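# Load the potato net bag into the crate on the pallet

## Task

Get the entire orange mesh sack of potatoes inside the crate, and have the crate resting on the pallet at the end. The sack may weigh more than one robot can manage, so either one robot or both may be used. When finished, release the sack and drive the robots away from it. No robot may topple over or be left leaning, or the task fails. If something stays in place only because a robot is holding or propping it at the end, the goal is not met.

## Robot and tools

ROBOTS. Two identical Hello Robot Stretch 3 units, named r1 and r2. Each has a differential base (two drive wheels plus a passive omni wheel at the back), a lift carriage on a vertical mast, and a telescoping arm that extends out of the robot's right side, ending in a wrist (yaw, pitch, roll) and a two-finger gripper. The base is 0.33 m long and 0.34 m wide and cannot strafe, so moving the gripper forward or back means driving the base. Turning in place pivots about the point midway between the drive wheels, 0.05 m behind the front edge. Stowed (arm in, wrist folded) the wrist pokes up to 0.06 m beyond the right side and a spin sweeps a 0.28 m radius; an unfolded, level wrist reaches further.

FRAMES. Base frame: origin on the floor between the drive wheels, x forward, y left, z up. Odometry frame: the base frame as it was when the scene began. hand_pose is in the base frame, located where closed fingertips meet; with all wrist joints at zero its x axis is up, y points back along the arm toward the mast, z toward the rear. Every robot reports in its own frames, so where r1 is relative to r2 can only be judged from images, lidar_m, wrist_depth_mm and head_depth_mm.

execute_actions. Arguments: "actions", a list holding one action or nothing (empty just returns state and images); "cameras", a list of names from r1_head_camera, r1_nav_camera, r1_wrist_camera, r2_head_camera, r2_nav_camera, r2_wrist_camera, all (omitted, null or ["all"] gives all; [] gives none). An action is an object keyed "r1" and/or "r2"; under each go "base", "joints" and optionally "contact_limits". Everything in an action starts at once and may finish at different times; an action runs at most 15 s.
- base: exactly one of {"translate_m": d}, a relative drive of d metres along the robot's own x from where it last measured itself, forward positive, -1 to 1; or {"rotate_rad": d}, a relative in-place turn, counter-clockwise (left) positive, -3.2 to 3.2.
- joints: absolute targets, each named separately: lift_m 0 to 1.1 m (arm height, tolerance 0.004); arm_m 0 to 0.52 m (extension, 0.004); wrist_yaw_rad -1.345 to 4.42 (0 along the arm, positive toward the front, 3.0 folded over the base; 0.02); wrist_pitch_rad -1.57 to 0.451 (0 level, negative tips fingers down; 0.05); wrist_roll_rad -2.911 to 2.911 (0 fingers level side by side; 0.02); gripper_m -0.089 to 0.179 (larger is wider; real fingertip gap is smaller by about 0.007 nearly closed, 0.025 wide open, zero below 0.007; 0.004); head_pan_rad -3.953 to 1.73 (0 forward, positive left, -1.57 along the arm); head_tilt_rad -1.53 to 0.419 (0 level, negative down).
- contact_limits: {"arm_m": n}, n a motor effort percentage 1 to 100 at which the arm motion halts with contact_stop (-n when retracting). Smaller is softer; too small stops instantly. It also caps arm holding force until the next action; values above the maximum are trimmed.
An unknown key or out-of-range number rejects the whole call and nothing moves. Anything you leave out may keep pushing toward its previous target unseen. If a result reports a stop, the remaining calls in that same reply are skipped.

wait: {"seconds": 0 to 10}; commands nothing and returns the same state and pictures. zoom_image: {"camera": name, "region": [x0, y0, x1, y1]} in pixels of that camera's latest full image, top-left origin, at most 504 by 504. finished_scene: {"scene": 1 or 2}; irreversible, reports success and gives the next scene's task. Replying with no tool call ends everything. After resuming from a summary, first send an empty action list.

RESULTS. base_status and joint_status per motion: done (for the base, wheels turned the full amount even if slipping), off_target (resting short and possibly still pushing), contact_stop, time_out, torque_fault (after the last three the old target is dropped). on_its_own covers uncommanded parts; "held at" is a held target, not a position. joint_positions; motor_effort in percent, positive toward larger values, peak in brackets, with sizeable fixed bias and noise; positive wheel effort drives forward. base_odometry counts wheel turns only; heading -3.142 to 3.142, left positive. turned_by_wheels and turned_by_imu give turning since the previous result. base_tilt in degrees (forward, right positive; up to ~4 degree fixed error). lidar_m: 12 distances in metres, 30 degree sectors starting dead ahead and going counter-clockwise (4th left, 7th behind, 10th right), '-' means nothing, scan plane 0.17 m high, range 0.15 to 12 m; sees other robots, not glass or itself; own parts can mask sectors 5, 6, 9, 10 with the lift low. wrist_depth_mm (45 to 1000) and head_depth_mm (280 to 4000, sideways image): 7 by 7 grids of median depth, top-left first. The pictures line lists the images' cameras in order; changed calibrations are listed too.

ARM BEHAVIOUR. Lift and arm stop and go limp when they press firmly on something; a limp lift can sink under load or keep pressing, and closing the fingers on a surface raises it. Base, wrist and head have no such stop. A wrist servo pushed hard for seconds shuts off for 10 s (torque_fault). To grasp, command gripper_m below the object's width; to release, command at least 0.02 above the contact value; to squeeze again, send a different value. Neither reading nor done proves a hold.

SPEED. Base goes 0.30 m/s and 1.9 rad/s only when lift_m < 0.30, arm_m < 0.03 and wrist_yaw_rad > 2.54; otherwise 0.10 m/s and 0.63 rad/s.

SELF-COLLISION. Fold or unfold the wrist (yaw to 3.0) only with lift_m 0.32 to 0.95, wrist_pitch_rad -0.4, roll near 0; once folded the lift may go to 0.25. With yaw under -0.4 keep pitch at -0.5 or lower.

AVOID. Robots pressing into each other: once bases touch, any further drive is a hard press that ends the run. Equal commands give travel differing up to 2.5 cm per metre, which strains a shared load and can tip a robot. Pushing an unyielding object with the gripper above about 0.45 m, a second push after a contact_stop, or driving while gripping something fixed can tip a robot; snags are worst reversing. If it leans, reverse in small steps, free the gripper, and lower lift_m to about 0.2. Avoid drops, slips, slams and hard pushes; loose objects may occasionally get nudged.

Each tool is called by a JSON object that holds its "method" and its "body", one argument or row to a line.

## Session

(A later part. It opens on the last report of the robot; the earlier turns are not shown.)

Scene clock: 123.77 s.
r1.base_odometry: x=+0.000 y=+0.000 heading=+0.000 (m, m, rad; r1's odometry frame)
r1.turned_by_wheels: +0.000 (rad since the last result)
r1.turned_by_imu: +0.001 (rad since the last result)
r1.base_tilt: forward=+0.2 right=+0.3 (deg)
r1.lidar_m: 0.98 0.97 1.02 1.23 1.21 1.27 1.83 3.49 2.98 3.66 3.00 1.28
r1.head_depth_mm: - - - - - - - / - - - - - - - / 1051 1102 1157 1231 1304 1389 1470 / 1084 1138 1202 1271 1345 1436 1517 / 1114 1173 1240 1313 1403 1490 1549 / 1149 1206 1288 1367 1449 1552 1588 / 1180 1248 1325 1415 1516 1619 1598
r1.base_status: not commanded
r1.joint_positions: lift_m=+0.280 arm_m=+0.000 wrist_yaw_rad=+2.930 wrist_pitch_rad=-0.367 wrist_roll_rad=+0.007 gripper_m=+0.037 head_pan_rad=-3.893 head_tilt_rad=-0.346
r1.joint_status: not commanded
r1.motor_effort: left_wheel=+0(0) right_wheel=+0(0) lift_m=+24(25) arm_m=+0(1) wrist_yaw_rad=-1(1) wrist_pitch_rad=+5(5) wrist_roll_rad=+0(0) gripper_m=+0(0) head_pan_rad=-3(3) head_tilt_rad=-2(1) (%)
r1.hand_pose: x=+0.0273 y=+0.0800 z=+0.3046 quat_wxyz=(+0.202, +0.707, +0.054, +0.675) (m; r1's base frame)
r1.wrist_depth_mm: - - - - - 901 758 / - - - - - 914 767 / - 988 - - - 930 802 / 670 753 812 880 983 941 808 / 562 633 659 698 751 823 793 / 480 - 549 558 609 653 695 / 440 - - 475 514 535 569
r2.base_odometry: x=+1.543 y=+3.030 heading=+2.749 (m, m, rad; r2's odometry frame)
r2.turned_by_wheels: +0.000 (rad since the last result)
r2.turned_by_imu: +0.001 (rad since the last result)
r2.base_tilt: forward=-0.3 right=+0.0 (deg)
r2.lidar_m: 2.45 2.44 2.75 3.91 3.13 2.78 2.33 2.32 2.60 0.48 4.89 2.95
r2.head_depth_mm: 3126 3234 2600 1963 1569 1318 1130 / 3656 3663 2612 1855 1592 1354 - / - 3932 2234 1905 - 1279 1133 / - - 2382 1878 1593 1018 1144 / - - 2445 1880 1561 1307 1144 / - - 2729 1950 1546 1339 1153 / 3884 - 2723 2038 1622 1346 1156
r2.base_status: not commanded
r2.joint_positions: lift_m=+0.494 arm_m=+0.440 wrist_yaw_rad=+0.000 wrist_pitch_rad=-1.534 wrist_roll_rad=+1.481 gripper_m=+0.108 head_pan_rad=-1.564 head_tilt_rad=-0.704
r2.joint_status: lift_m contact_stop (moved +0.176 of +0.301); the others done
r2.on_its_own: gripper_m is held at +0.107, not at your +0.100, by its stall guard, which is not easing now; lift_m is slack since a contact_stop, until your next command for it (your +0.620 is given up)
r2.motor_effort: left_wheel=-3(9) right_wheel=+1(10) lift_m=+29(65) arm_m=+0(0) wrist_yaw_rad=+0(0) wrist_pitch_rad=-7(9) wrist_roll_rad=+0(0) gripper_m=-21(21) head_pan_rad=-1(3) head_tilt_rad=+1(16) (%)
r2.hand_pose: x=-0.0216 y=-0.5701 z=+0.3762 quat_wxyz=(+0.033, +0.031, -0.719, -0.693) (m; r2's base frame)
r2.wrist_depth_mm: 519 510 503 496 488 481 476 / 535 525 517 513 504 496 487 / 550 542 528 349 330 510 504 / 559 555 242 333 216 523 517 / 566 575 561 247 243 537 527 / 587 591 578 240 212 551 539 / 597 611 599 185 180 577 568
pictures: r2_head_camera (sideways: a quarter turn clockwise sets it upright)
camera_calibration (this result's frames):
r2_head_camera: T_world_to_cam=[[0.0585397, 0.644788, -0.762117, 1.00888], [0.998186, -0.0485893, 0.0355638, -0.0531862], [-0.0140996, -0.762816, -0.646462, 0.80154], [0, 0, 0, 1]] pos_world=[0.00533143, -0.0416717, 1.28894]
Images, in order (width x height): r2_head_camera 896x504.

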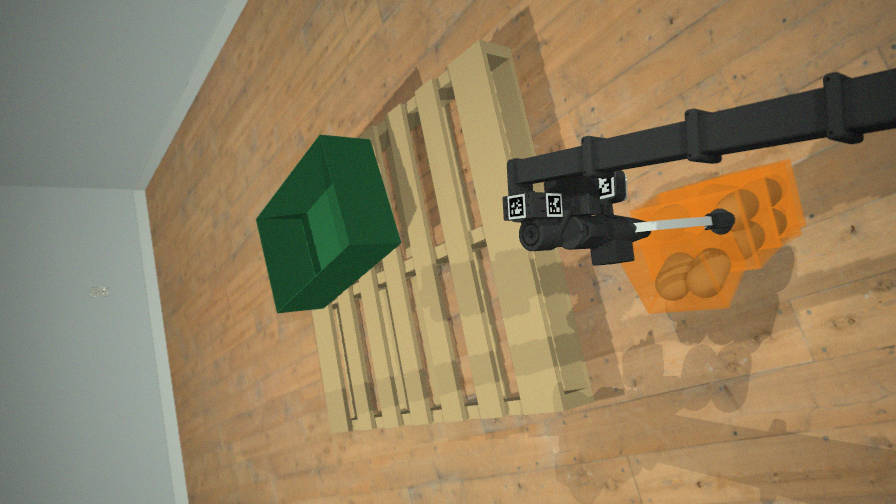

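{"method": "execute_actions", "body": {
  "actions": [
    {"r2":{"base":{"translate_m":0.2},"joints":{"lift_m":0.2,"head_tilt_rad":-0.8}},"r1":{"base":{"rotate_rad":-2.0},"joints":{"head_pan_rad":0}}}
  ],
  "cameras": ["r2_head_camera","r1_head_camera"]
}}

Scene clock: 145.77 s.
r1.base_odometry: x=+0.000 y=+0.000 heading=-2.000 (m, m, rad; r1's odometry frame)
r1.turned_by_wheels: -2.000 (rad since the last result)
r1.turned_by_imu: -2.006 (rad since the last result)
r1.base_tilt: forward=+0.2 right=+0.4 (deg)
r1.lidar_m: 3.11 3.60 2.38 1.20 0.97 0.97 1.06 1.21 1.20 1.31 2.02 3.26
r1.head_depth_mm: - - - - 2815 2024 1575 / - - - 3973 2826 2038 1575 / - - - - 2879 2008 1567 / - - - - 2904 2036 1574 / - - - - 2888 2038 1578 / - - - - 2894 2032 1590 / - - - - 2930 2050 1597
r1.base_status: done
r1.joint_positions: lift_m=+0.280 arm_m=+0.000 wrist_yaw_rad=+2.930 wrist_pitch_rad=-0.367 wrist_roll_rad=+0.007 gripper_m=+0.037 head_pan_rad=-0.007 head_tilt_rad=-0.346
r1.joint_status: all done
r1.motor_effort: left_wheel=+1(12) right_wheel=-2(6) lift_m=+25(25) arm_m=-1(0) wrist_yaw_rad=+0(0) wrist_pitch_rad=+5(5) wrist_roll_rad=+0(0) gripper_m=+0(0) head_pan_rad=+3(42) head_tilt_rad=-1(1) (%)
r1.hand_pose: x=+0.0273 y=+0.0800 z=+0.3046 quat_wxyz=(+0.202, +0.707, +0.054, +0.675) (m; r1's base frame)
r1.wrist_depth_mm: - - - - - - - / - - - - - - - / - 988 - - - - - / 682 759 803 877 979 - - / 553 624 672 707 754 804 876 / 480 - 545 551 615 644 691 / 435 - - 475 516 535 574
r2.base_odometry: x=+1.358 y=+3.106 heading=+2.749 (m, m, rad; r2's odometry frame)
r2.turned_by_wheels: +0.000 (rad since the last result)
r2.turned_by_imu: +0.001 (rad since the last result)
r2.base_tilt: forward=-0.4 right=-0.1 (deg)
r2.lidar_m: 2.27 2.26 2.54 3.98 3.24 3.01 2.52 2.51 0.50 0.48 4.81 2.72
r2.head_depth_mm: 3390 3079 2239 1717 1484 1262 1097 / 3900 3089 1994 1684 1482 1273 - / - 3130 1973 1682 1436 1173 1111 / - 3155 2126 1749 1467 1199 1107 / - 3192 2189 1704 1506 1284 1115 / - 3191 2249 1818 1512 1290 1121 / 3910 3198 2327 1846 1519 1285 1119
r2.base_status: done
r2.joint_positions: lift_m=+0.460 arm_m=+0.440 wrist_yaw_rad=-0.002 wrist_pitch_rad=-1.546 wrist_roll_rad=+1.486 gripper_m=+0.108 head_pan_rad=-1.564 head_tilt_rad=-0.790
r2.joint_status: lift_m contact_stop (moved -0.034 of -0.294); the others done
r2.on_its_own: gripper_m is held at +0.107, not at your +0.100, by its stall guard, which is not easing now; lift_m is slack since a contact_stop, until your next command for it (your +0.200 is given up)
r2.motor_effort: left_wheel=-4(19) right_wheel=+2(10) lift_m=+27(31) arm_m=+0(0) wrist_yaw_rad=+3(3) wrist_pitch_rad=-4(8) wrist_roll_rad=-2(2) gripper_m=-20(21) head_pan_rad=-2(1) head_tilt_rad=-4(15) (%)
r2.hand_pose: x=-0.0215 y=-0.5670 z=+0.3420 quat_wxyz=(+0.030, +0.029, -0.715, -0.698) (m; r2's base frame)
r2.wrist_depth_mm: 481 474 469 458 459 450 447 / 489 490 483 316 468 465 462 / 509 503 489 331 233 479 475 / 513 513 214 272 209 495 486 / 528 529 524 243 245 504 500 / 531 545 536 207 198 522 509 / 573 569 557 184 179 534 536
pictures: r1_head_camera (sideways: a quarter turn clockwise sets it upright), r2_head_camera (sideways: a quarter turn clockwise sets it upright)
camera_calibration (this result's frames):
r1_head_camera: T_world_to_cam=[[-0.266824, 0.0488868, -0.962505, 1.27388], [0.0648714, 0.997359, 0.0326735, -0.0407173], [0.96156, -0.0537209, -0.26929, 0.302534], [0, 0, 0, 1]] pos_world=[0.0516386, -0.00541365, 1.30891]
r2_head_camera: T_world_to_cam=[[0.0580914, 0.708404, -0.703413, 0.932376], [0.998206, -0.0514604, 0.0306113, -0.0467351], [-0.0145127, -0.703929, -0.710122, 0.884344], [0, 0, 0, 1]] pos_world=[0.00532247, -0.0403882, 1.28527]
Images, in order (width x height): r1_head_camera 896x504, r2_head_camera 896x504.

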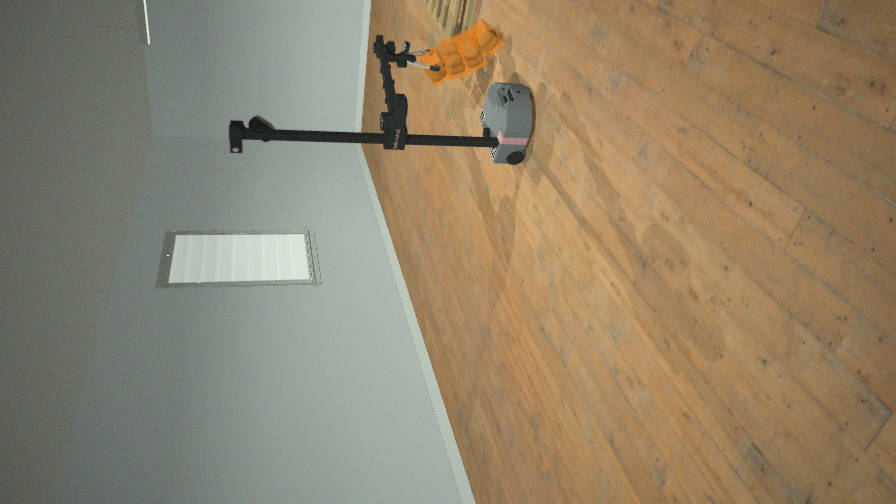

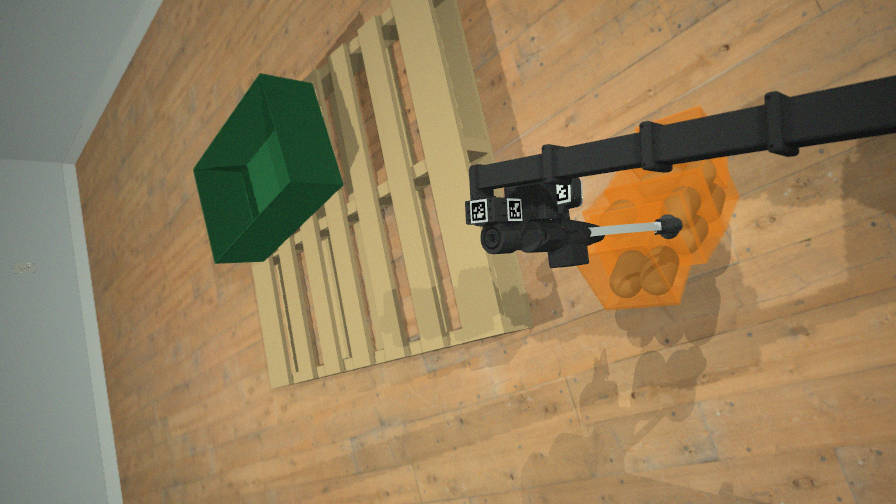

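{"method": "execute_actions", "body": {
  "actions": [
    {"r2":{"base":{"translate_m":0.3},"joints":{"lift_m":0.2}},"r1":{"base":{"translate_m":1.0}}}
  ],
  "cameras": ["r2_head_camera"]
}}

Scene clock: 152.83 s.
r1.base_odometry: x=-0.416 y=-0.909 heading=-2.000 (m, m, rad; r1's odometry frame)
r1.turned_by_wheels: +0.000 (rad since the last result)
r1.turned_by_imu: +0.008 (rad since the last result)
r1.base_tilt: forward=+0.2 right=+0.3 (deg)
r1.lidar_m: 3.61 2.95 2.93 2.15 1.75 1.74 1.92 1.84 1.84 1.99 3.18 2.34
r1.head_depth_mm: - - - - 2680 2014 1564 / - - - - 2493 2016 1574 / - - - - 2842 2035 1577 / - - - - 2850 2029 1586 / - - - - 2875 2044 1587 / 3649 3795 3997 - 2904 2057 1592 / 3324 3444 3539 3674 2883 2066 1593
r1.base_status: done
r1.joint_positions: lift_m=+0.280 arm_m=+0.000 wrist_yaw_rad=+2.930 wrist_pitch_rad=-0.367 wrist_roll_rad=+0.007 gripper_m=+0.037 head_pan_rad=-0.007 head_tilt_rad=-0.347
r1.joint_status: not commanded
r1.motor_effort: left_wheel=+2(14) right_wheel=-1(6) lift_m=+25(25) arm_m=-1(1) wrist_yaw_rad=+0(0) wrist_pitch_rad=+5(5) wrist_roll_rad=+0(0) gripper_m=+0(0) head_pan_rad=+4(4) head_tilt_rad=-2(2) (%)
r1.hand_pose: x=+0.0273 y=+0.0800 z=+0.3046 quat_wxyz=(+0.202, +0.707, +0.054, +0.675) (m; r1's base frame)
r1.wrist_depth_mm: - - - - - - - / - - - - - - - / - 998 - - - - - / 690 749 807 890 991 - - / 563 626 663 712 746 811 896 / 478 - 545 556 622 640 693 / 437 - - 478 515 537 572
r2.base_odometry: x=+1.081 y=+3.221 heading=+2.748 (m, m, rad; r2's odometry frame)
r2.turned_by_wheels: -0.001 (rad since the last result)
r2.turned_by_imu: -0.075 (rad since the last result)
r2.base_tilt: forward=-0.3 right=-0.1 (deg)
r2.lidar_m: 2.00 1.99 2.16 3.29 2.47 2.47 2.81 2.78 1.80 1.76 4.71 2.52
r2.head_depth_mm: 3435 3077 2060 1722 1476 1242 1099 / 3879 3110 1976 1685 1492 1219 1106 / - 3089 2060 1675 1534 1235 1111 / - 3150 2162 1712 1544 1253 1109 / - 3127 2190 1813 1510 1281 1120 / - 3151 2323 1833 1512 1282 1120 / 3810 3229 2337 1841 1517 1289 1120
r2.base_status: done
r2.joint_positions: lift_m=+0.202 arm_m=+0.440 wrist_yaw_rad=+0.011 wrist_pitch_rad=-1.561 wrist_roll_rad=+1.466 gripper_m=+0.108 head_pan_rad=-1.564 head_tilt_rad=-0.791
r2.joint_status: lift_m contact_stop (moved -0.258 of -0.260)
r2.on_its_own: gripper_m is held at +0.107, not at your +0.100, by its stall guard, which is not easing now; lift_m is slack since a contact_stop, until your next command for it; wrist_yaw_rad is at rest, and its effort (-13) is outside its rest range (-12 to +12)
r2.motor_effort: left_wheel=-17(29) right_wheel=+17(26) lift_m=+27(28) arm_m=+0(0) wrist_yaw_rad=-13(13) wrist_pitch_rad=+0(5) wrist_roll_rad=+6(6) gripper_m=-21(20) head_pan_rad=-1(2) head_tilt_rad=-4(4) (%)
r2.hand_pose: x=-0.0218 y=-0.5632 z=+0.0841 quat_wxyz=(+0.041, +0.041, -0.709, -0.703) (m; r2's base frame)
r2.wrist_depth_mm: 235 129 130 175 135 121 222 / 240 236 135 182 148 137 228 / 248 246 243 241 237 236 235 / 255 253 250 192 188 243 241 / 262 260 258 197 195 250 247 / 271 268 266 263 260 258 253 / 278 277 273 270 266 265 263
pictures: r2_head_camera (sideways: a quarter turn clockwise sets it upright)
camera_calibration (this result's frames):
r2_head_camera: T_world_to_cam=[[0.0580887, 0.708798, -0.703016, 0.931859], [0.998206, -0.0514776, 0.0305786, -0.0466924], [-0.0145156, -0.703531, -0.710516, 0.884856], [0, 0, 0, 1]] pos_world=[0.0053224, -0.0403789, 1.28524]
Images, in order (width x height): r2_head_camera 896x504.

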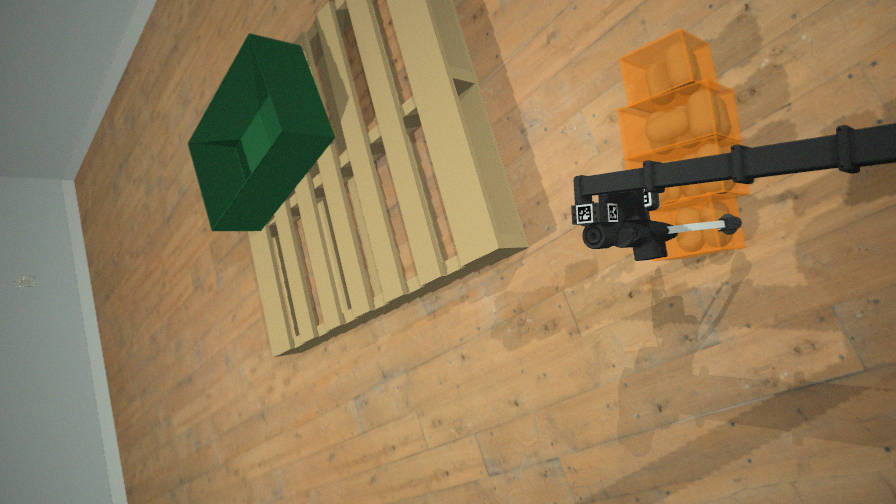

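{"method": "execute_actions", "body": {
  "actions": [
    {"r2":{"base":{"translate_m":-0.45},"joints":{"lift_m":0.215}},"r1":{"base":{"translate_m":1.0},"joints":{"head_pan_rad":0.3}}}
  ],
  "cameras": ["r2_head_camera","r1_head_camera"]
}}

Scene clock: 172.00 s.
r1.base_odometry: x=-0.832 y=-1.819 heading=-2.000 (m, m, rad; r1's odometry frame)
r1.turned_by_wheels: +0.000 (rad since the last result)
r1.turned_by_imu: +0.008 (rad since the last result)
r1.base_tilt: forward=+0.3 right=+0.1 (deg)
r1.lidar_m: 2.81 2.31 2.29 2.54 2.52 2.52 2.78 2.48 2.45 2.73 1.20 1.21
r1.head_depth_mm: 3405 3682 3913 - 2832 2026 1570 / 3119 3286 3504 3749 2851 2014 1581 / 2823 2973 3162 3387 2849 2034 1585 / 2621 2719 2877 3031 2862 2022 1581 / 2446 2536 2655 2822 2816 2051 1576 / 2243 2361 2464 2570 2624 2045 1592 / 2123 2216 2291 2389 2473 2056 1600
r1.base_status: done
r1.joint_positions: lift_m=+0.280 arm_m=+0.000 wrist_yaw_rad=+2.930 wrist_pitch_rad=-0.367 wrist_roll_rad=+0.007 gripper_m=+0.037 head_pan_rad=+0.293 head_tilt_rad=-0.347
r1.joint_status: all done
r1.motor_effort: left_wheel=+0(12) right_wheel=+0(5) lift_m=+25(25) arm_m=-1(1) wrist_yaw_rad=-1(0) wrist_pitch_rad=+5(5) wrist_roll_rad=+0(0) gripper_m=+0(0) head_pan_rad=+3(22) head_tilt_rad=-1(1) (%)
r1.hand_pose: x=+0.0273 y=+0.0800 z=+0.3045 quat_wxyz=(+0.202, +0.707, +0.054, +0.675) (m; r1's base frame)
r1.wrist_depth_mm: - - - - - - - / - - - - - - - / - - - - - - - / 683 764 808 891 953 - - / 564 630 666 700 747 808 893 / 478 - 549 554 619 650 686 / 432 - - 473 515 537 576
r2.base_odometry: x=+1.497 y=+3.049 heading=+2.749 (m, m, rad; r2's odometry frame)
r2.turned_by_wheels: +0.001 (rad since the last result)
r2.turned_by_imu: +0.009 (rad since the last result)
r2.base_tilt: forward=-0.2 right=-0.1 (deg)
r2.lidar_m: 2.42 2.40 2.62 1.52 1.34 2.98 2.39 2.37 2.58 1.71 4.89 3.03
r2.head_depth_mm: 2957 2940 2265 1806 1479 1266 1101 / 3382 3087 2271 1735 1483 1221 1104 / 3885 3125 2040 1722 1537 1245 1109 / - 3109 1978 1681 1540 1230 1118 / - 3187 2088 1685 1508 1287 1112 / - 3159 2199 1706 1505 1289 1119 / - 3180 2278 1829 1520 1291 1127
r2.base_status: done
r2.joint_positions: lift_m=+0.215 arm_m=+0.440 wrist_yaw_rad=-0.001 wrist_pitch_rad=-1.560 wrist_roll_rad=+1.470 gripper_m=+0.108 head_pan_rad=-1.564 head_tilt_rad=-0.792
r2.joint_status: all done
r2.on_its_own: gripper_m is held at +0.107, not at your +0.100, by its stall guard, which is not easing now; left_wheel is at rest, and its effort (+19) is outside its rest range (-18 to +18)
r2.motor_effort: left_wheel=+19(23) right_wheel=-18(34) lift_m=+36(48) arm_m=+0(0) wrist_yaw_rad=+2(12) wrist_pitch_rad=+0(3) wrist_roll_rad=+4(6) gripper_m=-21(22) head_pan_rad=-1(2) head_tilt_rad=-4(4) (%)
r2.hand_pose: x=-0.0215 y=-0.5635 z=+0.0968 quat_wxyz=(+0.035, +0.035, -0.710, -0.703) (m; r2's base frame)
r2.wrist_depth_mm: 244 140 142 187 137 137 231 / 251 247 143 190 143 141 239 / 258 256 150 207 211 248 245 / 266 264 262 214 253 255 252 / 274 272 269 199 196 263 260 / 284 282 277 200 202 272 267 / 295 293 287 286 282 280 278
pictures: r1_head_camera (sideways: a quarter turn clockwise sets it upright), r2_head_camera (sideways: a quarter turn clockwise sets it upright)
camera_calibration (this result's frames):
r1_head_camera: T_world_to_cam=[[-0.269827, -0.032357, -0.962365, 1.27371], [-0.232978, 0.971934, 0.0326434, -0.0388613], [0.934299, 0.233018, -0.269792, 0.303353], [0, 0, 0, 1]] pos_world=[0.0512061, 0.0082974, 1.30889]
r2_head_camera: T_world_to_cam=[[0.0581471, 0.709205, -0.7026, 0.931317], [0.998202, -0.0515818, 0.0305443, -0.0466477], [-0.0145793, -0.703113, -0.710929, 0.885394], [0, 0, 0, 1]] pos_world=[0.00531884, -0.040369, 1.28522]
Images, in order (width x height): r1_head_camera 896x504, r2_head_camera 896x504.

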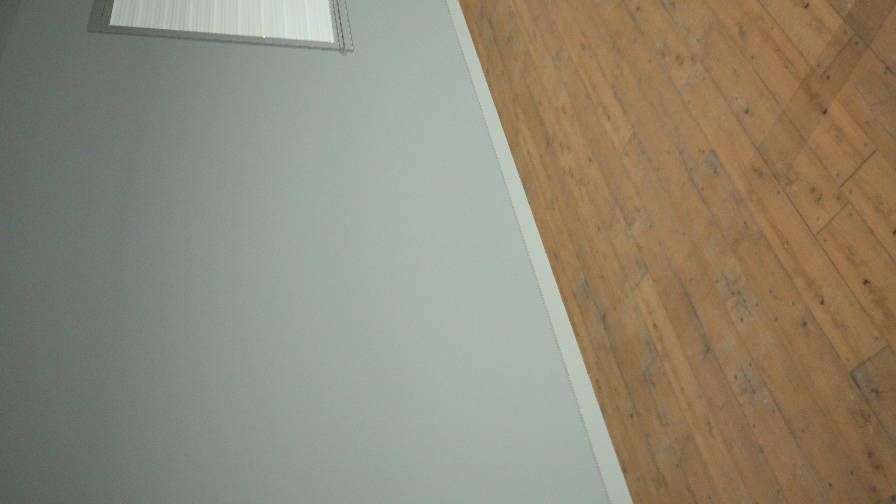

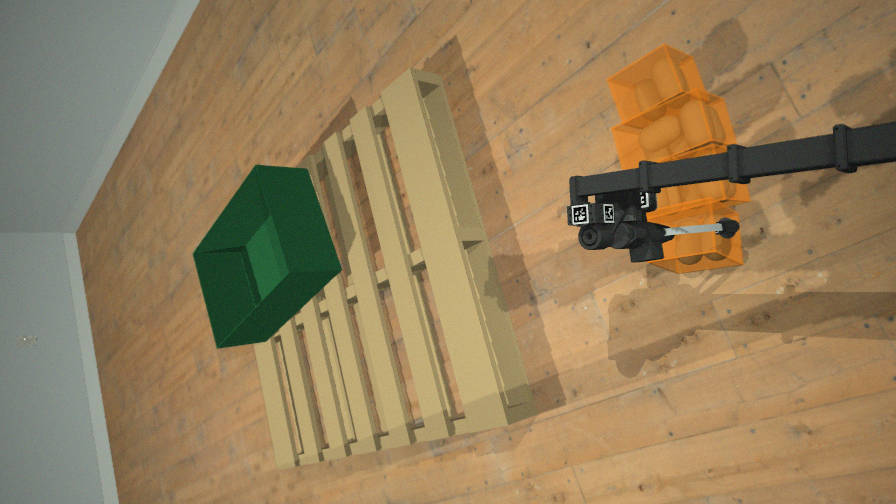

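{"method": "execute_actions", "body": {
  "actions": [
    {"r2":{"joints":{"gripper_m":0.179}}}
  ],
  "cameras": []
}}

{"method": "execute_actions", "body": {
  "actions": [
    {"r2":{"joints":{"lift_m":0.42}},"r1":{"base":{"rotate_rad":-1.2},"joints":{"head_pan_rad":0,"lift_m":0.42,"wrist_pitch_rad":-0.4}}}
  ],
  "cameras": []
}}

{"method": "execute_actions", "body": {
  "actions": [
    {"r2":{"base":{"rotate_rad":-0.65},"joints":{"arm_m":0.05,"wrist_roll_rad":0}},"r1":{"joints":{"wrist_yaw_rad":0,"gripper_m":0.179}}}
  ],
  "cameras": []
}}

{"method": "execute_actions", "body": {
  "actions": [
    {"r2":{"base":{"translate_m":0.63}},"r1":{"joints":{"wrist_pitch_rad":-1.55}}}
  ],
  "cameras": []
}}

{"method": "execute_actions", "body": {
  "actions": [
    {"r2":{"base":{"rotate_rad":-0.56}}}
  ],
  "cameras": ["r2_head_camera","r1_head_camera"]
}}

Scene clock: 189.43 s.
r1.base_odometry: x=-0.832 y=-1.819 heading=-2.000 (m, m, rad; r1's odometry frame)
r1.turned_by_wheels: +0.000 (rad since the last result)
r1.turned_by_imu: +0.000 (rad since the last result)
r1.base_tilt: forward=+0.1 right=+0.1 (deg)
r1.lidar_m: 2.81 2.31 2.30 2.54 2.53 2.52 2.78 2.49 2.44 2.73 1.21 1.21
r1.head_depth_mm: 3382 3639 3884 - 2831 2020 1570 / 3123 3280 3539 3703 2878 2017 1574 / 2823 2991 3181 3384 2824 2026 1575 / 2643 2752 2880 3060 2853 2046 1576 / 2441 2544 2671 2819 2814 2035 1580 / 2257 2377 2479 2602 2659 2034 1584 / 2130 2197 2292 2381 2500 2053 1594
r1.base_status: not commanded
r1.joint_positions: lift_m=+0.280 arm_m=+0.000 wrist_yaw_rad=+2.930 wrist_pitch_rad=-0.367 wrist_roll_rad=+0.007 gripper_m=+0.037 head_pan_rad=+0.293 head_tilt_rad=-0.347
r1.joint_status: not commanded
r1.motor_effort: left_wheel=+1(0) right_wheel=+0(0) lift_m=+26(25) arm_m=-1(1) wrist_yaw_rad=-1(0) wrist_pitch_rad=+5(5) wrist_roll_rad=+0(0) gripper_m=+0(0) head_pan_rad=+3(3) head_tilt_rad=-1(1) (%)
r1.hand_pose: x=+0.0273 y=+0.0800 z=+0.3045 quat_wxyz=(+0.202, +0.707, +0.054, +0.675) (m; r1's base frame)
r1.wrist_depth_mm: - - - - - - - / - - - - - - - / - - - - - - - / 675 766 807 878 977 - - / 563 630 659 705 747 799 878 / 477 - 540 554 612 642 693 / 435 - - 480 512 533 567
r2.base_odometry: x=+1.497 y=+3.049 heading=+2.749 (m, m, rad; r2's odometry frame)
r2.turned_by_wheels: -0.001 (rad since the last result)
r2.turned_by_imu: +0.000 (rad since the last result)
r2.base_tilt: forward=-0.4 right=+0.0 (deg)
r2.lidar_m: 2.43 2.40 2.62 1.52 1.34 2.98 2.38 2.37 2.58 1.71 4.87 3.04
r2.head_depth_mm: 2915 2980 2242 1774 1474 1259 1103 / 3384 3075 2279 1734 1473 1215 1102 / 3988 3112 2053 1732 1530 1242 1108 / - 3204 1984 1687 1533 1226 1113 / - 3146 2098 1700 1508 1282 1115 / - 3207 2192 1703 1503 1292 1122 / - 3180 2279 1823 1507 1297 1123
r2.base_status: not commanded
r2.joint_positions: lift_m=+0.215 arm_m=+0.440 wrist_yaw_rad=-0.001 wrist_pitch_rad=-1.561 wrist_roll_rad=+1.470 gripper_m=+0.179 head_pan_rad=-1.564 head_tilt_rad=-0.792
r2.joint_status: all done
r2.motor_effort: left_wheel=+3(19) right_wheel=-4(18) lift_m=+36(36) arm_m=+0(0) wrist_yaw_rad=+1(2) wrist_pitch_rad=+1(2) wrist_roll_rad=+4(4) gripper_m=+2(83) head_pan_rad=-2(2) head_tilt_rad=-4(3) (%)
r2.hand_pose: x=-0.0215 y=-0.5632 z=+0.0968 quat_wxyz=(+0.036, +0.035, -0.709, -0.703) (m; r2's base frame)
r2.wrist_depth_mm: 243 136 144 186 136 232 232 / 250 245 144 190 141 239 240 / 256 254 149 204 202 247 246 / 264 263 261 255 253 255 254 / 272 271 269 197 194 262 258 / 281 - 277 195 195 270 - / 289 290 284 283 281 278 277
pictures: none
No camera images: the call's "cameras" was empty. Leave "cameras" out to get every camera's image.

Scene clock: 192.13 s.
r1.base_odometry: x=-0.832 y=-1.819 heading=+3.083 (m, m, rad; r1's odometry frame)
r1.turned_by_wheels: -1.200 (rad since the last result)
r1.turned_by_imu: -1.207 (rad since the last result)
r1.base_tilt: forward=+0.0 right=+0.3 (deg)
r1.lidar_m: 3.06 1.21 3.23 2.37 2.32 2.40 2.60 2.51 2.62 2.56 2.45 2.56
r1.head_depth_mm: 2801 2906 2995 3160 2819 2010 1572 / 3142 3263 3417 3594 2835 2026 1570 / 3510 3673 3880 - 2867 2028 1576 / 3880 - - - 2863 2032 1582 / - - - - 2860 2044 1587 / - - - - 2774 2054 1556 / - - - 3794 2649 1958 1393
r1.base_status: done
r1.joint_positions: lift_m=+0.420 arm_m=+0.000 wrist_yaw_rad=+2.930 wrist_pitch_rad=-0.416 wrist_roll_rad=+0.007 gripper_m=+0.037 head_pan_rad=+0.007 head_tilt_rad=-0.347
r1.joint_status: all done
r1.motor_effort: left_wheel=+3(9) right_wheel=-2(7) lift_m=+42(44) arm_m=-1(1) wrist_yaw_rad=-1(1) wrist_pitch_rad=+5(6) wrist_roll_rad=+0(0) gripper_m=+0(0) head_pan_rad=-3(22) head_tilt_rad=-1(1) (%)
r1.hand_pose: x=+0.0260 y=+0.0742 z=+0.4327 quat_wxyz=(+0.219, +0.705, +0.072, +0.670) (m; r1's base frame)
r1.wrist_depth_mm: - - - - - - - / - - - - - - - / - - - - - - - / 831 962 986 - - - - / 705 785 840 876 921 999 - / 609 - 687 703 780 822 874 / 535 - 584 604 652 680 718
r2.base_odometry: x=+1.497 y=+3.049 heading=+2.748 (m, m, rad; r2's odometry frame)
r2.turned_by_wheels: +0.000 (rad since the last result)
r2.turned_by_imu: +0.000 (rad since the last result)
r2.base_tilt: forward=-0.3 right=+0.0 (deg)
r2.lidar_m: 2.43 2.40 2.62 1.37 1.34 2.98 2.39 2.37 2.57 1.71 4.87 3.04
r2.head_depth_mm: 2950 2961 2248 1775 1490 1267 1098 / 3339 3099 2254 1742 1487 1245 1126 / 3915 3084 2053 1737 1426 1226 1104 / - 3148 1984 1689 1470 1237 1110 / - 3146 2093 1680 1499 1279 1115 / - 3218 2181 1708 1510 1285 1120 / - 3231 2305 1833 1510 1293 1122
r2.base_status: not commanded
r2.joint_positions: lift_m=+0.419 arm_m=+0.440 wrist_yaw_rad=-0.001 wrist_pitch_rad=-1.558 wrist_roll_rad=+1.478 gripper_m=+0.179 head_pan_rad=-1.564 head_tilt_rad=-0.792
r2.joint_status: all done
r2.motor_effort: left_wheel=+0(4) right_wheel=+0(3) lift_m=+44(51) arm_m=+0(0) wrist_yaw_rad=+2(2) wrist_pitch_rad=-1(2) wrist_roll_rad=+1(4) gripper_m=+0(4) head_pan_rad=-1(2) head_tilt_rad=-3(4) (%)
r2.hand_pose: x=-0.0215 y=-0.5639 z=+0.3014 quat_wxyz=(+0.033, +0.032, -0.711, -0.702) (m; r2's base frame)
r2.wrist_depth_mm: 437 433 432 338 423 421 419 / 452 447 442 386 433 430 431 / 461 459 455 392 445 444 440 / 478 472 468 411 455 456 456 / 492 484 479 480 475 472 469 / 509 498 502 494 490 487 - / 521 521 514 509 504 502 491
pictures: none
No camera images: the call's "cameras" was empty. Leave "cameras" out to get every camera's image.

Scene clock: 196.20 s.
r1.base_odometry: x=-0.832 y=-1.819 heading=+3.083 (m, m, rad; r1's odometry frame)
r1.turned_by_wheels: +0.000 (rad since the last result)
r1.turned_by_imu: +0.000 (rad since the last result)
r1.base_tilt: forward=+0.3 right=+0.2 (deg)
r1.lidar_m: 3.04 1.22 3.23 2.37 2.32 2.39 2.60 2.52 2.62 2.56 2.44 2.55
r1.head_depth_mm: 2782 2928 2981 3146 2852 2021 1582 / 3077 3220 3418 3551 2877 2035 1572 / 3507 3666 3845 - 2844 2032 1570 / 3873 - - - 2861 2038 1576 / - - - - 2870 2043 1589 / - - - - 2755 2039 1587 / - - - 3810 2696 1972 1398
r1.base_status: not commanded
r1.joint_positions: lift_m=+0.420 arm_m=+0.000 wrist_yaw_rad=+0.003 wrist_pitch_rad=-0.416 wrist_roll_rad=+0.007 gripper_m=+0.179 head_pan_rad=+0.007 head_tilt_rad=-0.347
r1.joint_status: all done
r1.motor_effort: left_wheel=+3(2) right_wheel=-1(1) lift_m=+43(43) arm_m=-1(1) wrist_yaw_rad=-3(5) wrist_pitch_rad=+5(5) wrist_roll_rad=+0(0) gripper_m=+0(97) head_pan_rad=-3(3) head_tilt_rad=-2(1) (%)
r1.hand_pose: x=-0.0209 y=-0.3700 z=+0.4327 quat_wxyz=(+0.690, +0.147, -0.694, -0.146) (m; r1's base frame)
r1.wrist_depth_mm: - - - - - - - / - - - - - - - / - - - - - - - / 858 925 996 - - - - / 760 763 809 858 914 - - / - 645 681 725 758 838 868 / 538 560 580 614 648 - 721
r2.base_odometry: x=+1.497 y=+3.049 heading=+2.098 (m, m, rad; r2's odometry frame)
r2.turned_by_wheels: -0.650 (rad since the last result)
r2.turned_by_imu: -0.659 (rad since the last result)
r2.base_tilt: forward=-0.3 right=-0.1 (deg)
r2.lidar_m: 3.39 2.49 2.40 2.50 3.44 1.34 3.35 2.43 2.37 2.46 1.70 4.89
r2.head_depth_mm: 1975 2224 2249 1777 1487 1263 1106 / 2073 2356 2269 1789 1491 1267 1128 / 2166 2475 2320 1803 1494 1271 - / 2298 2617 2310 1809 1498 1277 1113 / 2409 2751 2331 1814 1499 1228 1118 / 2553 2897 2316 1761 1517 1258 1124 / 2734 3055 2331 1711 1521 1296 1129
r2.base_status: done
r2.joint_positions: lift_m=+0.419 arm_m=+0.050 wrist_yaw_rad=-0.001 wrist_pitch_rad=-1.558 wrist_roll_rad=+0.004 gripper_m=+0.179 head_pan_rad=-1.564 head_tilt_rad=-0.792
r2.joint_status: all done
r2.motor_effort: left_wheel=+0(8) right_wheel=-1(6) lift_m=+44(44) arm_m=-3(4) wrist_yaw_rad=+1(1) wrist_pitch_rad=-1(1) wrist_roll_rad=-1(3) gripper_m=+0(0) head_pan_rad=-2(1) head_tilt_rad=-3(3) (%)
r2.hand_pose: x=-0.0216 y=-0.1744 z=+0.3014 quat_wxyz=(+0.502, +0.495, -0.504, -0.499) (m; r2's base frame)
r2.wrist_depth_mm: 422 437 433 430 423 421 418 / 449 447 441 439 432 437 430 / 460 459 455 451 449 446 439 / 475 473 465 464 - 454 453 / 491 488 481 - - - 464 / 509 500 500 - - - - / 523 522 521 - - - 498
pictures: none
No camera images: the call's "cameras" was empty. Leave "cameras" out to get every camera's image.

Scene clock: 203.67 s.
r1.base_odometry: x=-0.832 y=-1.819 heading=+3.083 (m, m, rad; r1's odometry frame)
r1.turned_by_wheels: +0.000 (rad since the last result)
r1.turned_by_imu: +0.001 (rad since the last result)
r1.base_tilt: forward=+0.2 right=+0.3 (deg)
r1.lidar_m: 3.05 1.79 3.23 2.37 2.32 2.40 2.61 2.51 2.62 2.56 2.44 2.55
r1.head_depth_mm: 2802 2916 3033 3107 2809 2036 1568 / 3092 3247 3379 3555 2863 2023 1567 / 3512 3687 3873 - 2870 2024 1577 / 3886 - - - 2850 2042 1577 / - - - - 2872 2033 1583 / - - - - 2804 2040 1593 / - - - 3806 2724 1978 1589
r1.base_status: not commanded
r1.joint_positions: lift_m=+0.420 arm_m=+0.000 wrist_yaw_rad=+0.003 wrist_pitch_rad=-1.545 wrist_roll_rad=+0.007 gripper_m=+0.179 head_pan_rad=+0.007 head_tilt_rad=-0.347
r1.joint_status: all done
r1.motor_effort: left_wheel=+3(1) right_wheel=-1(2) lift_m=+43(43) arm_m=-1(1) wrist_yaw_rad=-3(4) wrist_pitch_rad=-1(3) wrist_roll_rad=+0(0) gripper_m=+1(0) head_pan_rad=-3(3) head_tilt_rad=-1(1) (%)
r1.hand_pose: x=-0.0217 y=-0.1280 z=+0.3016 quat_wxyz=(+0.505, +0.492, -0.507, -0.495) (m; r1's base frame)
r1.wrist_depth_mm: 420 422 429 436 441 452 461 / 424 430 439 452 456 463 470 / 431 443 447 456 465 471 475 / 439 450 449 - 469 474 492 / 445 457 461 - - 485 493 / - 466 470 - - 499 510 / 464 470 - - - - 516
r2.base_odometry: x=+1.180 y=+3.593 heading=+2.099 (m, m, rad; r2's odometry frame)
r2.turned_by_wheels: +0.000 (rad since the last result)
r2.turned_by_imu: +0.006 (rad since the last result)
r2.base_tilt: forward=-0.3 right=-0.1 (deg)
r2.lidar_m: 2.91 2.15 2.08 2.17 3.01 1.89 3.77 2.78 2.69 1.47 1.41 4.35
r2.head_depth_mm: 2227 2497 2266 1779 1478 1207 1104 / 2360 2680 2251 1788 1494 1242 1123 / 2469 2770 2297 1741 1499 1272 - / 2589 2884 2288 1655 1501 1276 1113 / 2756 2980 2329 1720 1433 1285 1111 / 2921 3154 1959 1675 1437 1241 1118 / 3128 3196 2027 1707 1421 1271 1122
r2.base_status: done
r2.joint_positions: lift_m=+0.419 arm_m=+0.050 wrist_yaw_rad=-0.001 wrist_pitch_rad=-1.558 wrist_roll_rad=+0.004 gripper_m=+0.179 head_pan_rad=-1.564 head_tilt_rad=-0.792
r2.joint_status: not commanded
r2.motor_effort: left_wheel=+0(10) right_wheel=-1(2) lift_m=+44(44) arm_m=-3(3) wrist_yaw_rad=+2(2) wrist_pitch_rad=-1(0) wrist_roll_rad=-1(1) gripper_m=+0(0) head_pan_rad=-2(1) head_tilt_rad=-4(3) (%)
r2.hand_pose: x=-0.0216 y=-0.1744 z=+0.3014 quat_wxyz=(+0.502, +0.495, -0.504, -0.499) (m; r2's base frame)
r2.wrist_depth_mm: 441 440 434 431 425 423 417 / 448 450 445 439 435 434 429 / 463 462 458 453 447 446 440 / 480 474 470 460 - 455 451 / 492 486 486 - - - 466 / 503 497 500 - - - - / 518 525 514 - - - 500
pictures: none
No camera images: the call's "cameras" was empty. Leave "cameras" out to get every camera's image.

Scene clock: 205.50 s.
r1.base_odometry: x=-0.832 y=-1.819 heading=+3.083 (m, m, rad; r1's odometry frame)
r1.turned_by_wheels: +0.000 (rad since the last result)
r1.turned_by_imu: +0.000 (rad since the last result)
r1.base_tilt: forward=+0.2 right=+0.1 (deg)
r1.lidar_m: 3.07 1.86 3.22 2.38 2.31 2.39 2.60 2.51 2.62 2.57 2.45 2.55
r1.head_depth_mm: 2793 2898 3019 3127 2833 2029 1575 / 3135 3254 3374 3545 2867 2028 1580 / 3495 3686 3924 - 2859 2025 1578 / 3854 - - - 2868 2042 1589 / - - - - 2914 2047 1586 / - - - - 2788 2028 1589 / - - - 3807 2727 1975 1588
r1.base_status: not commanded
r1.joint_positions: lift_m=+0.420 arm_m=+0.000 wrist_yaw_rad=+0.003 wrist_pitch_rad=-1.545 wrist_roll_rad=+0.007 gripper_m=+0.179 head_pan_rad=+0.007 head_tilt_rad=-0.347
r1.joint_status: not commanded
r1.motor_effort: left_wheel=+1(1) right_wheel=-2(2) lift_m=+43(42) arm_m=-1(1) wrist_yaw_rad=-2(3) wrist_pitch_rad=-2(1) wrist_roll_rad=+0(1) gripper_m=+0(0) head_pan_rad=-3(3) head_tilt_rad=-1(1) (%)
r1.hand_pose: x=-0.0217 y=-0.1280 z=+0.3016 quat_wxyz=(+0.505, +0.492, -0.507, -0.495) (m; r1's base frame)
r1.wrist_depth_mm: 423 426 432 437 447 448 466 / 427 429 439 448 457 461 469 / 433 440 448 456 463 465 474 / 438 448 452 - 471 477 491 / 451 455 463 - - 491 495 / - 463 468 - - 505 507 / 466 469 - - - - 519
r2.base_odometry: x=+1.180 y=+3.593 heading=+1.539 (m, m, rad; r2's odometry frame)
r2.turned_by_wheels: -0.560 (rad since the last result)
r2.turned_by_imu: -0.569 (rad since the last result)
r2.base_tilt: forward=-0.3 right=-0.1 (deg)
r2.lidar_m: 4.35 3.03 2.17 2.08 2.15 2.89 1.89 3.93 2.81 2.69 1.54 1.41
r2.head_depth_mm: 2332 2638 2269 1795 1471 1263 1101 / 2317 2691 2251 1779 1496 1267 1125 / 2310 2665 2270 1789 1509 1245 - / 2314 2632 2297 1801 1475 1247 1113 / 2295 2617 2320 1825 1505 1273 1112 / 2260 2553 2346 1841 1499 1281 1118 / 2242 2562 2310 1723 1472 1289 1120
r2.base_status: done
r2.joint_positions: lift_m=+0.419 arm_m=+0.050 wrist_yaw_rad=-0.001 wrist_pitch_rad=-1.558 wrist_roll_rad=+0.004 gripper_m=+0.179 head_pan_rad=-1.564 head_tilt_rad=-0.792
r2.joint_status: not commanded
r2.motor_effort: left_wheel=+2(7) right_wheel=-1(4) lift_m=+44(44) arm_m=-3(3) wrist_yaw_rad=+2(2) wrist_pitch_rad=-1(1) wrist_roll_rad=-1(1) gripper_m=-1(0) head_pan_rad=-2(2) head_tilt_rad=-4(3) (%)
r2.hand_pose: x=-0.0216 y=-0.1744 z=+0.3014 quat_wxyz=(+0.502, +0.495, -0.504, -0.499) (m; r2's base frame)
r2.wrist_depth_mm: 440 432 432 429 426 422 420 / 455 446 443 439 437 435 427 / 464 458 457 449 447 446 441 / 476 473 469 461 - 458 453 / 490 488 481 - - - 464 / 503 498 498 - - - - / 522 518 513 - - - 495
pictures: r1_head_camera (sideways: a quarter turn clockwise sets it upright), r2_head_camera (sideways: a quarter turn clockwise sets it upright)
camera_calibration (this result's frames):
r1_head_camera: T_world_to_cam=[[-0.267994, 0.0450977, -0.962364, 1.2737], [0.0507501, 0.998178, 0.0326433, -0.0405918], [0.962083, -0.0400919, -0.269794, 0.303186], [0, 0, 0, 1]] pos_world=[0.0517144, -0.00476784, 1.30889]
r2_head_camera: T_world_to_cam=[[0.058147, 0.709221, -0.702584, 0.931296], [0.998202, -0.0515825, 0.0305429, -0.046646], [-0.0145794, -0.703097, -0.710945, 0.885414], [0, 0, 0, 1]] pos_world=[0.00531884, -0.0403687, 1.28522]
Images, in order (width x height): r1_head_camera 896x504, r2_head_camera 896x504.

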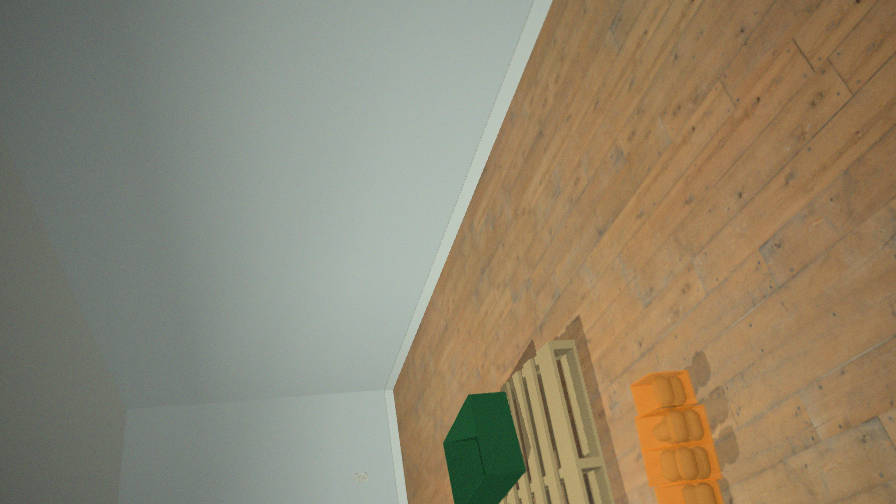

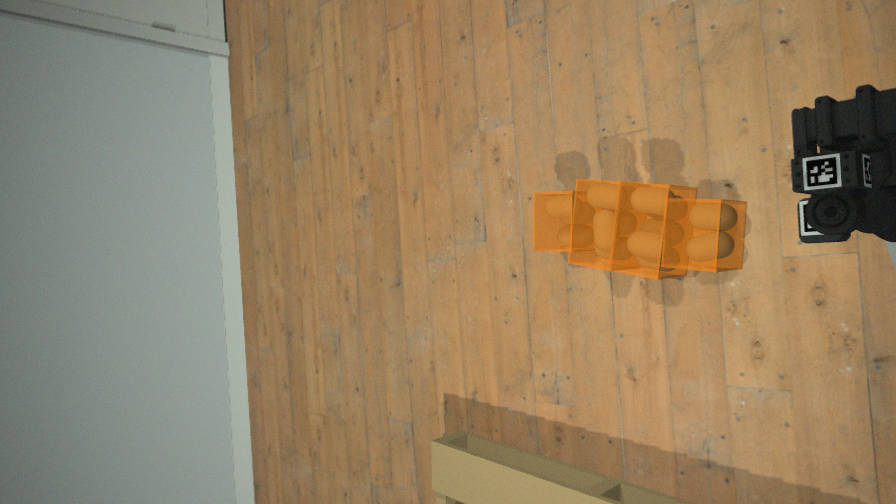

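{"method": "execute_actions", "body": {
  "actions": [
    {"r2":{"base":{"rotate_rad":0.07}},"r1":{"base":{"translate_m":1.0}}}
  ],
  "cameras": []
}}

{"method": "execute_actions", "body": {
  "actions": [
    {"r2":{"base":{"translate_m":0.06},"joints":{"arm_m":0.39}},"r1":{"base":{"translate_m":0.7},"joints":{"head_tilt_rad":-0.8,"head_pan_rad":0.5}}}
  ],
  "cameras": ["r1_head_camera","r2_head_camera","r2_wrist_camera"]
}}

Scene clock: 232.37 s.
r1.base_odometry: x=-1.830 y=-1.761 heading=+3.084 (m, m, rad; r1's odometry frame)
r1.turned_by_wheels: +0.000 (rad since the last result)
r1.turned_by_imu: +0.008 (rad since the last result)
r1.base_tilt: forward=+0.1 right=+0.4 (deg)
r1.lidar_m: 2.17 2.10 1.22 2.88 2.81 2.90 3.52 3.39 2.76 2.03 1.96 2.07
r1.head_depth_mm: 2224 2324 2420 2545 2541 2028 1568 / 2519 2606 2732 2862 2825 2018 1575 / 2856 2947 3099 3283 2830 2027 1583 / 3217 3409 3647 3829 2857 2041 1584 / 3739 - - - 2859 2029 1582 / - - - - 2888 1867 1591 / - - - - 2391 1931 1596
r1.base_status: done
r1.joint_positions: lift_m=+0.420 arm_m=+0.000 wrist_yaw_rad=+0.003 wrist_pitch_rad=-1.545 wrist_roll_rad=+0.007 gripper_m=+0.179 head_pan_rad=+0.007 head_tilt_rad=-0.347
r1.joint_status: not commanded
r1.motor_effort: left_wheel=+2(7) right_wheel=-1(1) lift_m=+43(44) arm_m=-1(1) wrist_yaw_rad=-3(3) wrist_pitch_rad=-1(2) wrist_roll_rad=+0(0) gripper_m=+0(0) head_pan_rad=-2(3) head_tilt_rad=-1(2) (%)
r1.hand_pose: x=-0.0217 y=-0.1280 z=+0.3016 quat_wxyz=(+0.505, +0.492, -0.507, -0.495) (m; r1's base frame)
r1.wrist_depth_mm: 423 427 429 442 444 450 460 / 430 431 438 448 453 460 464 / 432 437 444 456 460 468 479 / 440 447 454 - 472 476 489 / 447 453 462 - - 487 496 / - 463 469 - - 499 507 / 465 476 - - - - 525
r2.base_odometry: x=+1.180 y=+3.593 heading=+1.609 (m, m, rad; r2's odometry frame)
r2.turned_by_wheels: +0.070 (rad since the last result)
r2.turned_by_imu: +0.074 (rad since the last result)
r2.base_tilt: forward=-0.2 right=-0.1 (deg)
r2.lidar_m: 4.34 2.83 2.14 2.08 2.19 3.10 4.43 1.15 2.77 2.69 1.42 1.41
r2.head_depth_mm: 2272 2610 2263 1779 1486 1262 1100 / 2293 2620 2281 1810 1487 1271 1126 / 2277 2598 2300 1808 1430 1246 - / 2289 2647 2292 1812 1500 1251 1113 / 2271 2604 2310 1824 1504 1283 1116 / 2246 2616 2316 1777 1506 1283 1118 / 2263 2632 2345 1720 1436 1290 1121
r2.base_status: done
r2.joint_positions: lift_m=+0.419 arm_m=+0.050 wrist_yaw_rad=-0.001 wrist_pitch_rad=-1.558 wrist_roll_rad=+0.004 gripper_m=+0.179 head_pan_rad=-1.564 head_tilt_rad=-0.792
r2.joint_status: not commanded
r2.motor_effort: left_wheel=-4(8) right_wheel=+2(4) lift_m=+44(44) arm_m=-3(3) wrist_yaw_rad=+2(1) wrist_pitch_rad=-1(1) wrist_roll_rad=-1(1) gripper_m=+0(1) head_pan_rad=-2(1) head_tilt_rad=-4(4) (%)
r2.hand_pose: x=-0.0216 y=-0.1744 z=+0.3014 quat_wxyz=(+0.502, +0.495, -0.504, -0.499) (m; r2's base frame)
r2.wrist_depth_mm: 438 438 432 426 426 423 417 / 452 444 446 440 440 438 432 / 460 460 453 456 448 444 442 / 476 471 469 460 - 454 452 / 487 485 481 - - - 462 / 502 500 499 - - - - / 522 524 514 - - - 498
pictures: none
No camera images: the call's "cameras" was empty. Leave "cameras" out to get every camera's image.

Scene clock: 240.53 s.
r1.base_odometry: x=-2.529 y=-1.720 heading=+3.084 (m, m, rad; r1's odometry frame)
r1.turned_by_wheels: +0.000 (rad since the last result)
r1.turned_by_imu: +0.006 (rad since the last result)
r1.base_tilt: forward=+0.2 right=+0.3 (deg)
r1.lidar_m: 2.40 1.47 4.33 1.11 3.16 3.26 4.15 4.01 2.29 1.70 1.65 1.72
r1.head_depth_mm: 3928 3615 2589 1983 1623 1366 1192 / - 3600 2567 1971 1625 1379 1186 / - 3522 2545 1930 1531 1374 1184 / - 3579 2235 1826 1526 1363 1188 / - 3548 2204 1798 1521 1363 1183 / - 3544 2320 1862 1526 1356 1173 / - 3478 2328 1884 1518 1354 1178
r1.base_status: done
r1.joint_positions: lift_m=+0.420 arm_m=+0.000 wrist_yaw_rad=+0.003 wrist_pitch_rad=-1.545 wrist_roll_rad=+0.007 gripper_m=+0.179 head_pan_rad=+0.493 head_tilt_rad=-0.790
r1.joint_status: all done
r1.motor_effort: left_wheel=+1(7) right_wheel=-1(2) lift_m=+43(43) arm_m=-1(1) wrist_yaw_rad=-3(3) wrist_pitch_rad=-2(2) wrist_roll_rad=+0(0) gripper_m=+0(0) head_pan_rad=+3(29) head_tilt_rad=-3(20) (%)
r1.hand_pose: x=-0.0217 y=-0.1279 z=+0.3016 quat_wxyz=(+0.505, +0.492, -0.507, -0.495) (m; r1's base frame)
r1.wrist_depth_mm: 419 424 429 440 445 454 458 / 426 435 440 446 455 458 467 / 437 436 447 458 456 472 481 / 438 449 450 - 470 478 488 / 446 453 461 - - 489 499 / - 463 468 - - 498 511 / 468 473 - - - - 517
r2.base_odometry: x=+1.178 y=+3.653 heading=+1.608 (m, m, rad; r2's odometry frame)
r2.turned_by_wheels: +0.000 (rad since the last result)
r2.turned_by_imu: +0.002 (rad since the last result)
r2.base_tilt: forward=-0.3 right=-0.1 (deg)
r2.lidar_m: 4.29 2.82 2.13 2.08 2.19 3.09 4.49 3.66 0.99 2.69 1.37 1.40
r2.head_depth_mm: 2251 2643 2240 1696 1400 1264 1100 / 2291 2613 2317 1795 1476 1270 1120 / 2300 2616 2309 1791 - 1220 1104 / 2297 2632 2284 1819 1537 1275 1113 / 2279 2602 2308 1819 1503 1284 1114 / 2286 2625 2323 1721 1504 1283 1122 / 2288 2610 2329 1735 1382 1246 1122
r2.base_status: done
r2.joint_positions: lift_m=+0.419 arm_m=+0.390 wrist_yaw_rad=-0.001 wrist_pitch_rad=-1.558 wrist_roll_rad=+0.004 gripper_m=+0.179 head_pan_rad=-1.564 head_tilt_rad=-0.792
r2.joint_status: all done
r2.motor_effort: left_wheel=-4(7) right_wheel=+1(5) lift_m=+44(44) arm_m=+4(6) wrist_yaw_rad=+1(1) wrist_pitch_rad=-1(1) wrist_roll_rad=-1(1) gripper_m=+0(0) head_pan_rad=-1(2) head_tilt_rad=-3(3) (%)
r2.hand_pose: x=-0.0216 y=-0.5139 z=+0.3014 quat_wxyz=(+0.502, +0.495, -0.504, -0.499) (m; r2's base frame)
r2.wrist_depth_mm: 439 435 428 423 372 379 417 / 448 445 444 437 381 344 430 / 457 460 457 457 393 445 441 / 476 471 469 465 459 459 453 / 490 484 484 476 472 469 466 / 503 494 498 494 485 489 - / 521 523 517 507 504 498 497
pictures: r1_head_camera (sideways: a quarter turn clockwise sets it upright), r2_head_camera (sideways: a quarter turn clockwise sets it upright), r2_wrist_camera
camera_calibration (this result's frames):
r1_head_camera: T_world_to_cam=[[-0.598833, -0.268289, -0.7546, 1.00473], [-0.413835, 0.91034, 0.00474969, -0.00143252], [0.685668, 0.315124, -0.656168, 0.807617], [0, 0, 0, 1]] pos_world=[0.0473161, 0.0163625, 1.28811]
r2_head_camera: T_world_to_cam=[[0.0581469, 0.709221, -0.702584, 0.931296], [0.998202, -0.0515824, 0.0305429, -0.046646], [-0.0145793, -0.703097, -0.710945, 0.885414], [0, 0, 0, 1]] pos_world=[0.00531884, -0.0403687, 1.28522]
r2_wrist_camera: T_world_to_cam=[[-0.995027, 0.0986486, -0.0137571, 0.0449966], [0.0947154, 0.979866, 0.175761, 0.482678], [0.0308187, 0.173584, -0.984337, 0.553199], [0, 0, 0, 1]] pos_world=[-0.0179931, -0.573425, 0.460317]
Images, in order (width x height): r1_head_camera 896x504, r2_head_camera 896x504, r2_wrist_camera 644x364.

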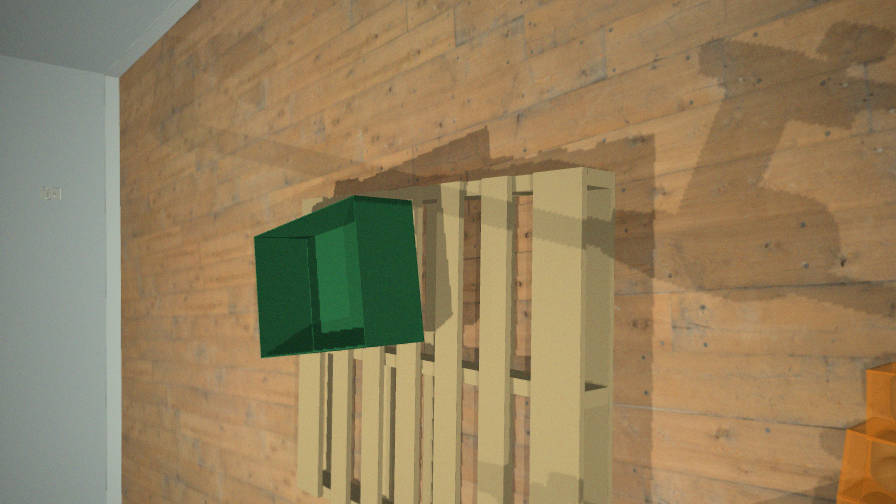

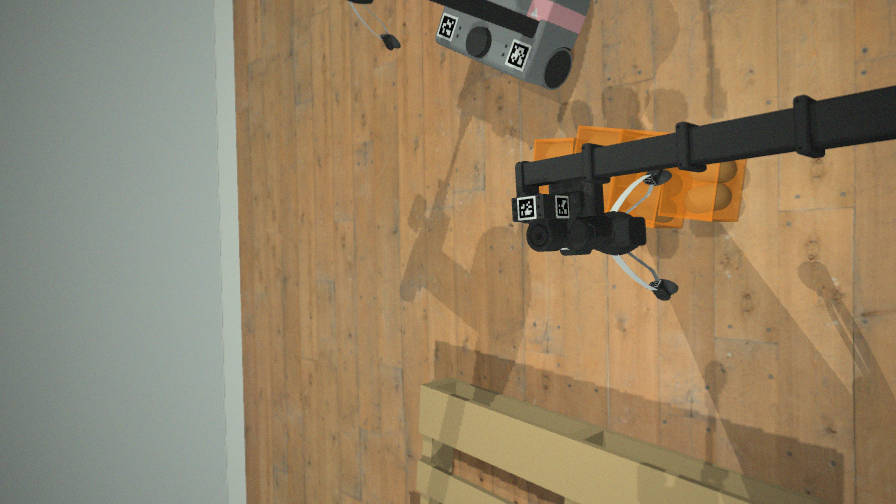

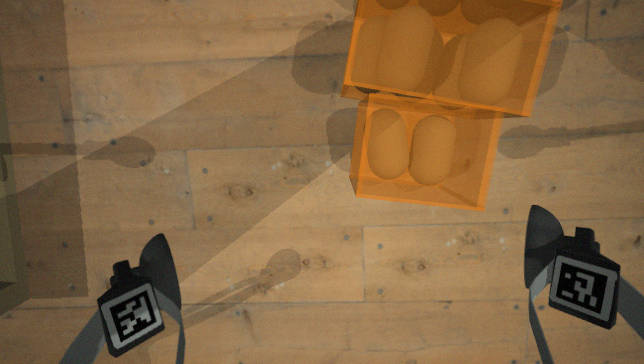

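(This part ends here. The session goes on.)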